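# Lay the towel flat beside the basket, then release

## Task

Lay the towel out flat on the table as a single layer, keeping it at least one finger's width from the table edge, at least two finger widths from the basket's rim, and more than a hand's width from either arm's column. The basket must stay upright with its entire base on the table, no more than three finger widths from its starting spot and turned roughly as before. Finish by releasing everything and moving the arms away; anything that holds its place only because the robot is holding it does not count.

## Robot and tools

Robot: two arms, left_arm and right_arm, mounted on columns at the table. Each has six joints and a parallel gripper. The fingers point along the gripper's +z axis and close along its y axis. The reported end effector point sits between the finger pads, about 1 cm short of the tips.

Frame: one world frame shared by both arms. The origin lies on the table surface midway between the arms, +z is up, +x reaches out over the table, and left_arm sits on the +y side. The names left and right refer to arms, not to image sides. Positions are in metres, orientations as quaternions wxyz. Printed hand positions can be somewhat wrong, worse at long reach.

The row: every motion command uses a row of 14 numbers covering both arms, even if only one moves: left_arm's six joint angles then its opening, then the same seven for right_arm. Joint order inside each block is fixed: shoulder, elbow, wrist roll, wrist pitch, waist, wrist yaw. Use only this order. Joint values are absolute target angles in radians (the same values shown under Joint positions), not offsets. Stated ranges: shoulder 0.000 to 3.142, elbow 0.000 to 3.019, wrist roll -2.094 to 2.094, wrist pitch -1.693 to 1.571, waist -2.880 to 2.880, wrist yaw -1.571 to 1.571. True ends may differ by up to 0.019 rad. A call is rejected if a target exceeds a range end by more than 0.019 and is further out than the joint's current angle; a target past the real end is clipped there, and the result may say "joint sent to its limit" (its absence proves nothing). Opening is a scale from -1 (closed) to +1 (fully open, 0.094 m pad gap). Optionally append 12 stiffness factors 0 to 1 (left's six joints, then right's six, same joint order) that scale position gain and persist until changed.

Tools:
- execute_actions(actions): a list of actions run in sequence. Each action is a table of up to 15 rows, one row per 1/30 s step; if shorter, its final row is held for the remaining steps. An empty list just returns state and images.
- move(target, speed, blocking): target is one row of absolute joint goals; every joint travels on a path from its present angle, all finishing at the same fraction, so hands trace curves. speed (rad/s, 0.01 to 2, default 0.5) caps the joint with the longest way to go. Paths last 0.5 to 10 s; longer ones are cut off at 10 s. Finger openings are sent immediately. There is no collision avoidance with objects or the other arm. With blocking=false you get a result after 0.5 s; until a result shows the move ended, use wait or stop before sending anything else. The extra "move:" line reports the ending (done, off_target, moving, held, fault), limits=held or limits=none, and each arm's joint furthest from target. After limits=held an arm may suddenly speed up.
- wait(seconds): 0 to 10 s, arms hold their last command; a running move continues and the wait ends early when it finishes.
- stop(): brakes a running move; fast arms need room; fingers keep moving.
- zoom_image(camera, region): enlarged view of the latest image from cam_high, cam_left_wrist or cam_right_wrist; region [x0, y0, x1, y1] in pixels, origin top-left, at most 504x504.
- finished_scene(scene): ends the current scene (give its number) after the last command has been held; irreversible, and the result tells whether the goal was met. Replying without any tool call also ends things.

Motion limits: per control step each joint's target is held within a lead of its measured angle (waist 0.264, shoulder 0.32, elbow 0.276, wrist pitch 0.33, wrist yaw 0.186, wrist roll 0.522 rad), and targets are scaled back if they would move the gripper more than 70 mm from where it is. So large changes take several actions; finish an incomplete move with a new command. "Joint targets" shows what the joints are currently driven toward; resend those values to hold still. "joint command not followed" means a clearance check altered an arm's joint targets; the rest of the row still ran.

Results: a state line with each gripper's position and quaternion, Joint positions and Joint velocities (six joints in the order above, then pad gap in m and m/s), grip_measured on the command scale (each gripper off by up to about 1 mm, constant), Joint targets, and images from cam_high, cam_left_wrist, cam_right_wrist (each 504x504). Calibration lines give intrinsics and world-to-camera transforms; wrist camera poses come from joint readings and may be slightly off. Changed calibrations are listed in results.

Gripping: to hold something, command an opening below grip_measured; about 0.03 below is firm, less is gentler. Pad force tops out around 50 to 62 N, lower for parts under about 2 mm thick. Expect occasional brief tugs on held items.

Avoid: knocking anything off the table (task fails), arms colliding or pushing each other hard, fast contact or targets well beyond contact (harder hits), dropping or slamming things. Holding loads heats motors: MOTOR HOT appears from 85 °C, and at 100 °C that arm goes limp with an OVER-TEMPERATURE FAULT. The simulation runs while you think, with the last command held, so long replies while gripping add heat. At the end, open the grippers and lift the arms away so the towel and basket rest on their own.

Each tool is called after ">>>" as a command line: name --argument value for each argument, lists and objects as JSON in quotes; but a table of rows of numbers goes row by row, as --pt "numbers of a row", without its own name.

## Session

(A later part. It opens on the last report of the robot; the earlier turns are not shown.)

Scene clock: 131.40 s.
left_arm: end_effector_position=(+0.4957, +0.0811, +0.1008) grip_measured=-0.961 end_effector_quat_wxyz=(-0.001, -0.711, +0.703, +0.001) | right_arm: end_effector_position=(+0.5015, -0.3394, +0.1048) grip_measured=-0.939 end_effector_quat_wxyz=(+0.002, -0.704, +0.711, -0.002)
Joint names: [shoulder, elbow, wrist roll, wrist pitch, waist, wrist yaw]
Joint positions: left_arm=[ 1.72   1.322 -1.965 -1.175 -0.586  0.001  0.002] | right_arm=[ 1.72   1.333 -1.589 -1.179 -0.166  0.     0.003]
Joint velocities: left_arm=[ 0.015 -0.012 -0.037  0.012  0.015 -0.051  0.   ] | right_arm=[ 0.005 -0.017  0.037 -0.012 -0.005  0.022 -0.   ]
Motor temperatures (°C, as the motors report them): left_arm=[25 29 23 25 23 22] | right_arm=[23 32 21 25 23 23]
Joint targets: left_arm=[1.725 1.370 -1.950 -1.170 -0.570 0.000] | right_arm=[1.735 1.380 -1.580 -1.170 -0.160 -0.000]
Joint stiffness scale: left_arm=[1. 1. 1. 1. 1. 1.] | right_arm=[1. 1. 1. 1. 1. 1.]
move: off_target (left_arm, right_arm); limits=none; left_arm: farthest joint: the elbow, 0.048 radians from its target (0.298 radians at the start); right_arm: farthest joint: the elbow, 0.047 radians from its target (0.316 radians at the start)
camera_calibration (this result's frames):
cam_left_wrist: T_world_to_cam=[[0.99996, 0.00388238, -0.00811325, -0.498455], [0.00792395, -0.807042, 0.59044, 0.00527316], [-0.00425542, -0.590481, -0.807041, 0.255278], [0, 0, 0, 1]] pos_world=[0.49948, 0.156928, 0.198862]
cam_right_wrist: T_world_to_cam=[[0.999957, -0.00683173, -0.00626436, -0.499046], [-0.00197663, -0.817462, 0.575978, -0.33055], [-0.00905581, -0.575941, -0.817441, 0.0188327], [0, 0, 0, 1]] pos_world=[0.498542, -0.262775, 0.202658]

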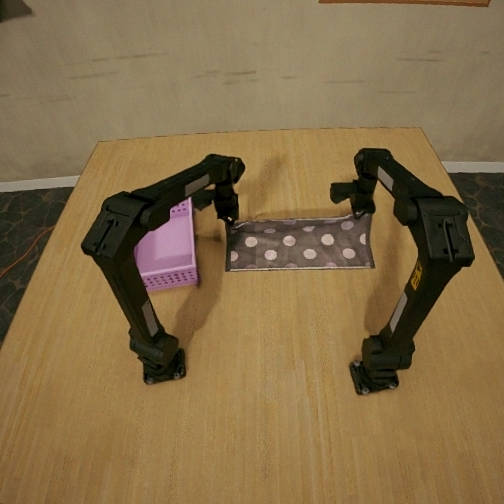

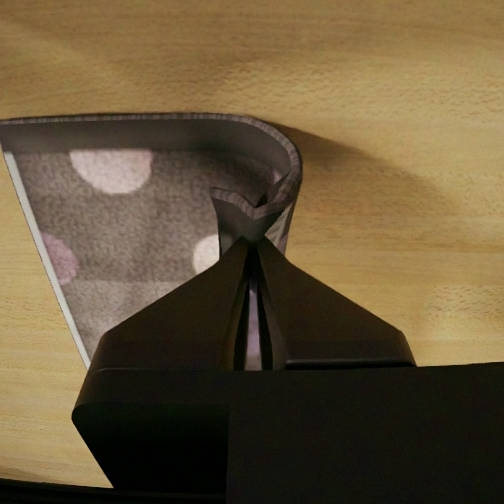

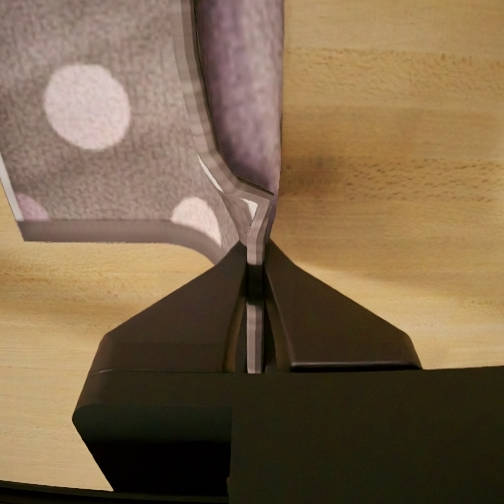

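>>> move --target '[2.18,1.93,-1.9,-1.59,-0.51,0,-1, 2.22,1.98,-1.58,-1.59,-0.17,0,-1]' --speed 0.25

>>> move --target '[2.26,2.08,-1.9,-1.59,-0.50,0,-0.5, 2.30,2.13,-1.58,-1.59,-0.17,0,-0.5]' --speed 0.15

>>> move --target '[2.0,2.08,-1.9,-1.59,-0.50,0,0, 2.05,2.13,-1.58,-1.59,-0.17,0,0]' --speed 0.3

Scene clock: 139.23 s.
left_arm: end_effector_position=(+0.5895, +0.0776, +0.0612) grip_measured=-0.961 end_effector_quat_wxyz=(-0.065, -0.705, +0.694, +0.132) | right_arm: end_effector_position=(+0.6024, -0.3423, +0.0603) grip_measured=-0.939 end_effector_quat_wxyz=(-0.094, -0.697, +0.704, +0.099)
Joint names: [shoulder, elbow, wrist roll, wrist pitch, waist, wrist yaw]
Joint positions: left_arm=[ 2.17   1.881 -1.915 -1.578 -0.531  0.003  0.002] | right_arm=[ 2.198  1.933 -1.589 -1.579 -0.166  0.     0.003]
Joint velocities: left_arm=[-0.005 -0.012  0.037  0.002 -0.005 -0.022  0.   ] | right_arm=[ 0.005 -0.002  0.066 -0.022 -0.005  0.007  0.001]
Motor temperatures (°C, as the motors report them): left_arm=[26 29 23 25 23 22] | right_arm=[24 33 21 25 23 23]
Joint targets: left_arm=[2.180 1.930 -1.900 -1.590 -0.510 0.000] | right_arm=[2.220 1.980 -1.580 -1.590 -0.170 0.000]
Joint stiffness scale: left_arm=[1. 1. 1. 1. 1. 1.] | right_arm=[1. 1. 1. 1. 1. 1.]
move: off_target (left_arm, right_arm); limits=none; left_arm: farthest joint: the elbow, 0.049 radians from its target (0.608 radians at the start); right_arm: farthest joint: the elbow, 0.047 radians from its target (0.647 radians at the start)
camera_calibration (this result's frames):
cam_left_wrist: T_world_to_cam=[[0.959397, 0.022672, -0.281145, -0.553346], [0.163277, -0.857418, 0.488032, -0.0563243], [-0.229994, -0.514121, -0.826306, 0.349912], [0, 0, 0, 1]] pos_world=[0.620553, 0.144149, 0.161052]
cam_right_wrist: T_world_to_cam=[[0.959626, -0.0060595, -0.281212, -0.559077], [0.155375, -0.821973, 0.547922, -0.401738], [-0.234469, -0.569494, -0.787846, 0.117945], [0, 0, 0, 1]] pos_world=[0.62658, -0.266436, 0.155824]

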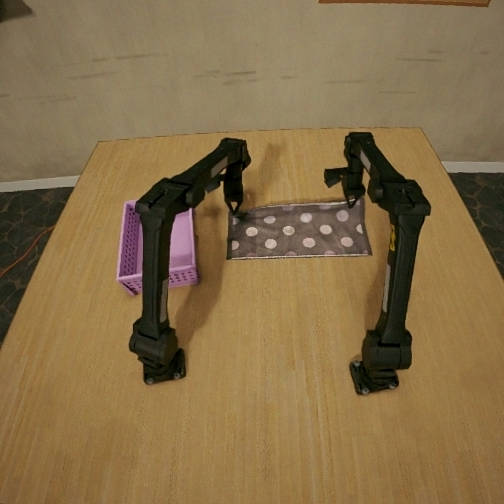

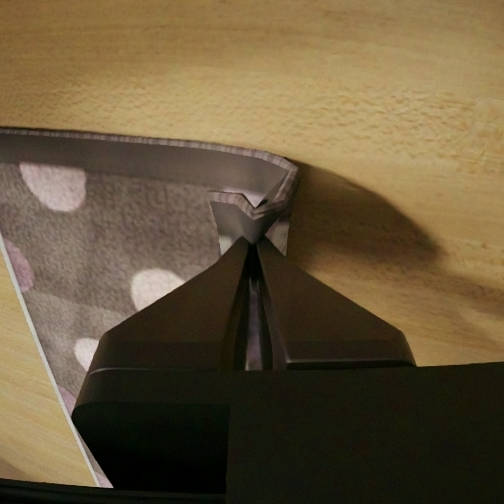

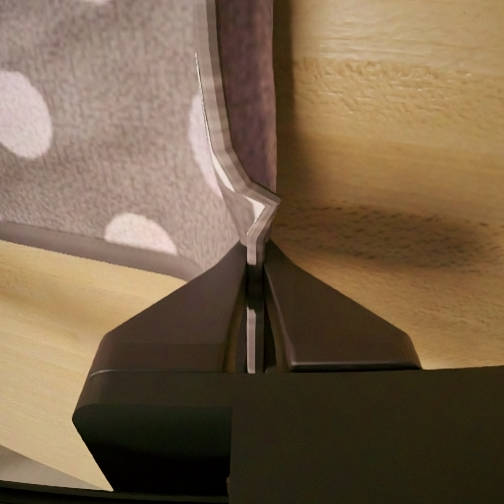

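Scene clock: 140.87 s.
left_arm: end_effector_position=(+0.6341, +0.0737, +0.0621) grip_measured=-0.502 end_effector_quat_wxyz=(-0.051, -0.714, +0.691, +0.101) | right_arm: end_effector_position=(+0.6460, -0.3435, +0.0634) grip_measured=-0.502 end_effector_quat_wxyz=(-0.068, -0.700, +0.707, +0.071)
Joint names: [shoulder, elbow, wrist roll, wrist pitch, waist, wrist yaw]
Joint positions: left_arm=[ 2.246  2.029 -1.915 -1.58  -0.514  0.002  0.023] | right_arm=[ 2.271  2.083 -1.589 -1.58  -0.166  0.     0.023]
Joint velocities: left_arm=[ 0.005 -0.002  0.007  0.017  0.005  0.051 -0.   ] | right_arm=[-0.005 -0.002 -0.037  0.007 -0.015  0.022  0.   ]
Motor temperatures (°C, as the motors report them): left_arm=[26 29 23 25 23 22] | right_arm=[24 34 21 25 23 23]
Joint targets: left_arm=[2.260 2.080 -1.900 -1.590 -0.500 -0.000] | right_arm=[2.300 2.130 -1.580 -1.590 -0.170 -0.000]
Joint stiffness scale: left_arm=[1. 1. 1. 1. 1. 1.] | right_arm=[1. 1. 1. 1. 1. 1.]
move: off_target (left_arm, right_arm); limits=none; left_arm: farthest joint: the elbow, 0.051 radians from its target (0.199 radians at the start); right_arm: farthest joint: the elbow, 0.047 radians from its target (0.197 radians at the start)
camera_calibration (this result's frames):
cam_left_wrist: T_world_to_cam=[[0.975618, 0.0333743, -0.216923, -0.610895], [0.143669, -0.844297, 0.516257, -0.0576974], [-0.165917, -0.534835, -0.828506, 0.32001], [0, 0, 0, 1]] pos_world=[0.657385, 0.142827, 0.1624]
cam_right_wrist: T_world_to_cam=[[0.978262, -0.00659261, -0.207267, -0.61694], [0.113109, -0.820764, 0.559958, -0.384289], [-0.173809, -0.571229, -0.802177, 0.0910402], [0, 0, 0, 1]] pos_world=[0.662819, -0.267473, 0.160344]

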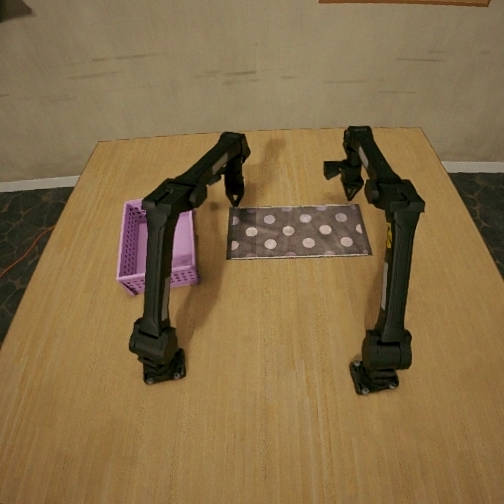

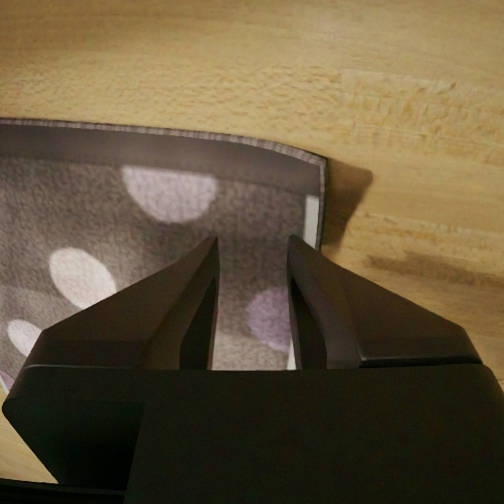

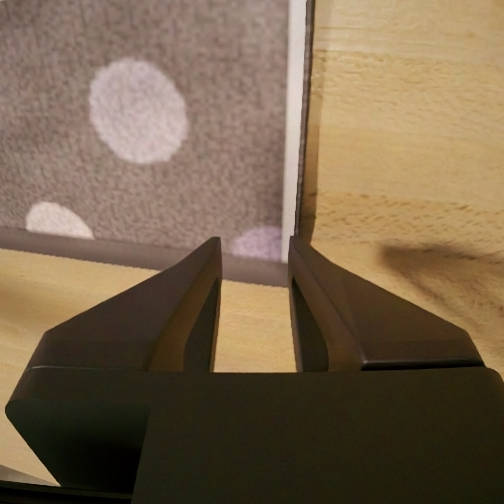

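Scene clock: 142.10 s.
left_arm: end_effector_position=(+0.6340, +0.0738, +0.2089) grip_measured=-0.002 end_effector_quat_wxyz=(+0.002, -0.718, +0.696, -0.007) | right_arm: end_effector_position=(+0.6476, -0.3436, +0.1966) grip_measured=-0.001 end_effector_quat_wxyz=(+0.006, -0.703, +0.711, -0.006)
Joint names: [shoulder, elbow, wrist roll, wrist pitch, waist, wrist yaw]
Joint positions: left_arm=[ 2.009  2.036 -1.915 -1.583 -0.514  0.002  0.047] | right_arm=[ 2.063  2.089 -1.589 -1.581 -0.166  0.     0.047]
Joint velocities: left_arm=[-0.005 -0.007  0.051 -0.012  0.005 -0.037 -0.   ] | right_arm=[-0.005  0.007 -0.022 -0.012  0.005 -0.066 -0.   ]
Motor temperatures (°C, as the motors report them): left_arm=[26 29 23 25 23 22] | right_arm=[25 34 21 25 23 23]
Joint targets: left_arm=[2.000 2.080 -1.900 -1.590 -0.500 -0.000] | right_arm=[2.050 2.130 -1.580 -1.590 -0.170 0.000]
Joint stiffness scale: left_arm=[1. 1. 1. 1. 1. 1.] | right_arm=[1. 1. 1. 1. 1. 1.]
move: off_target (left_arm, right_arm); limits=none; left_arm: farthest joint: the elbow, 0.044 radians from its target (0.051 radians at the start); right_arm: farthest joint: the elbow, 0.041 radians from its target (0.047 radians at the start)
camera_calibration (this result's frames):
cam_left_wrist: T_world_to_cam=[[0.999646, 0.0256149, 0.00713375, -0.640351], [0.0163308, -0.803177, 0.595517, -0.072242], [0.0209838, -0.59519, -0.803311, 0.322291], [0, 0, 0, 1]] pos_world=[0.634541, 0.150204, 0.306489]
cam_right_wrist: T_world_to_cam=[[0.999961, -0.00721335, 0.00517738, -0.646981], [-0.00887874, -0.817274, 0.576181, -0.382041], [0.0000751484, -0.576204, -0.817306, 0.086735], [0, 0, 0, 1]] pos_world=[0.643557, -0.266922, 0.294363]

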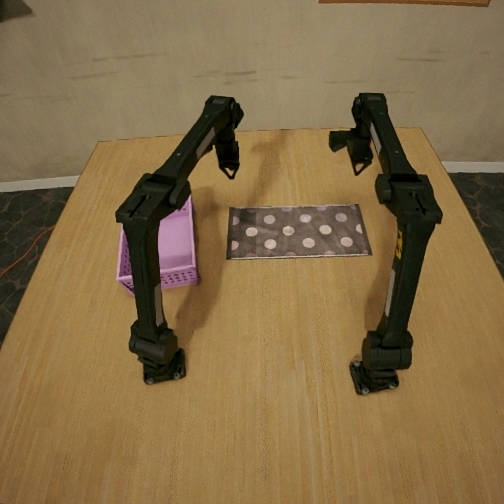

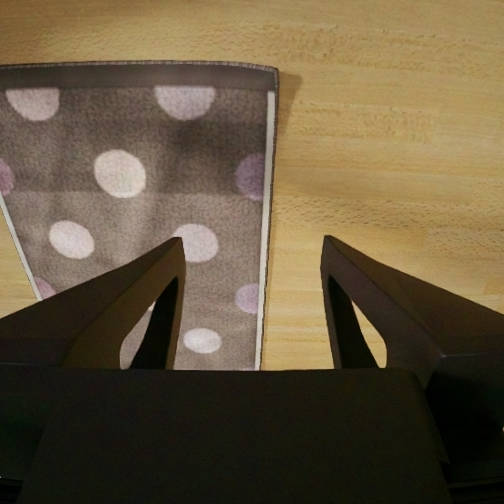

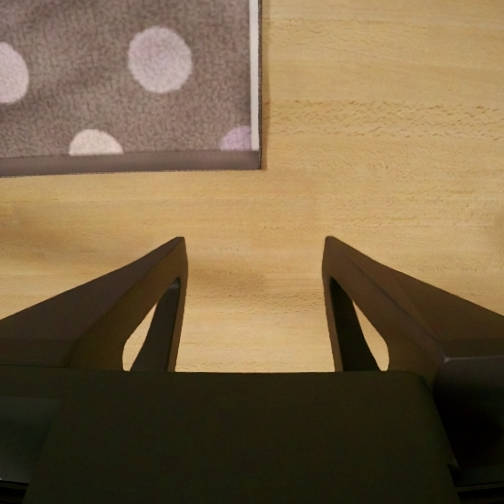

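Flat. Retreat.

>>> move --target '[0.6,0.8,0,-1.2,0.2,0,1, 0.6,0.8,0,-1.2,-0.6,0,1]' --speed 0.9

>>> finished_scene --scene 1

Scene clock: 148.07 s.
left_arm: end_effector_position=(+0.2673, +0.3621, +0.2657) grip_measured=+1.000 end_effector_quat_wxyz=(+0.269, -0.193, +0.942, +0.050) | right_arm: end_effector_position=(+0.2272, -0.4335, +0.2648) grip_measured=+1.000 end_effector_quat_wxyz=(+0.264, +0.209, +0.939, -0.062)
Joint names: [shoulder, elbow, wrist roll, wrist pitch, waist, wrist yaw]
Joint positions: left_arm=[ 0.595  0.794 -0.016 -1.215  0.187  0.002  0.094] | right_arm=[ 0.599  0.795 -0.01  -1.216 -0.585  0.     0.094]
Joint velocities: left_arm=[ 0.005 -0.007 -0.022 -0.007 -0.005 -0.022  0.   ] | right_arm=[-0.005 -0.017  0.037 -0.032  0.005 -0.007  0.   ]
Motor temperatures (°C, as the motors report them): left_arm=[26 30 23 25 23 22] | right_arm=[25 34 21 25 23 23]
Joint targets: left_arm=[0.600 0.800 0.000 -1.200 0.200 0.000] | right_arm=[0.600 0.800 -0.000 -1.200 -0.600 0.000]
Joint stiffness scale: left_arm=[1. 1. 1. 1. 1. 1.] | right_arm=[1. 1. 1. 1. 1. 1.]
move: done; limits=none; left_arm: farthest joint: the wrist roll, 0.016 radians from its target (1.915 radians at the start); right_arm: farthest joint: the wrist pitch, 0.016 radians from its target (0.381 radians at the start)
camera_calibration (this result's frames):
cam_left_wrist: T_world_to_cam=[[0.388132, -0.921602, 0.00204529, 0.226177], [-0.919004, -0.386869, 0.0759258, 0.368788], [-0.0691821, -0.0313488, -0.997111, 0.418667], [0, 0, 0, 1]] pos_world=[0.280095, 0.364242, 0.388995]
cam_right_wrist: T_world_to_cam=[[-0.417624, -0.908617, -0.0023764, -0.294291], [-0.906857, 0.41665, 0.0633413, 0.376113], [-0.0565628, 0.0286079, -0.997989, 0.413616], [0, 0, 0, 1]] pos_world=[0.241573, -0.435937, 0.388262]

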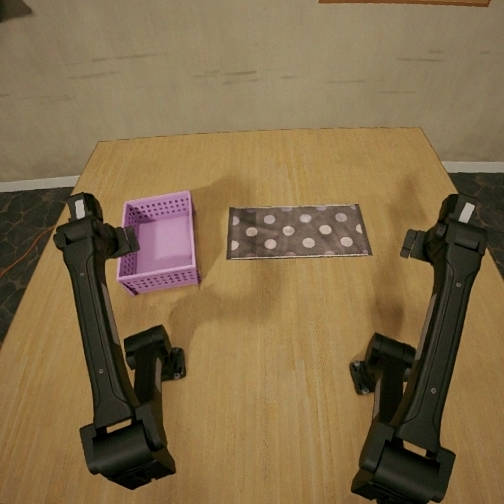

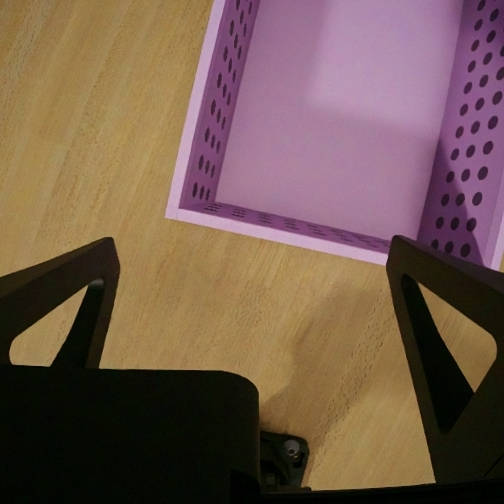

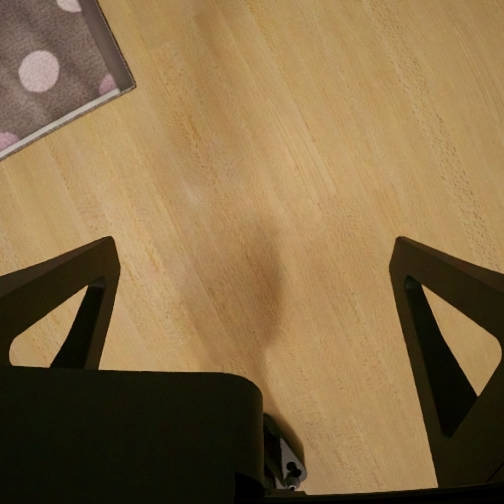

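The scene is finished: the task was done.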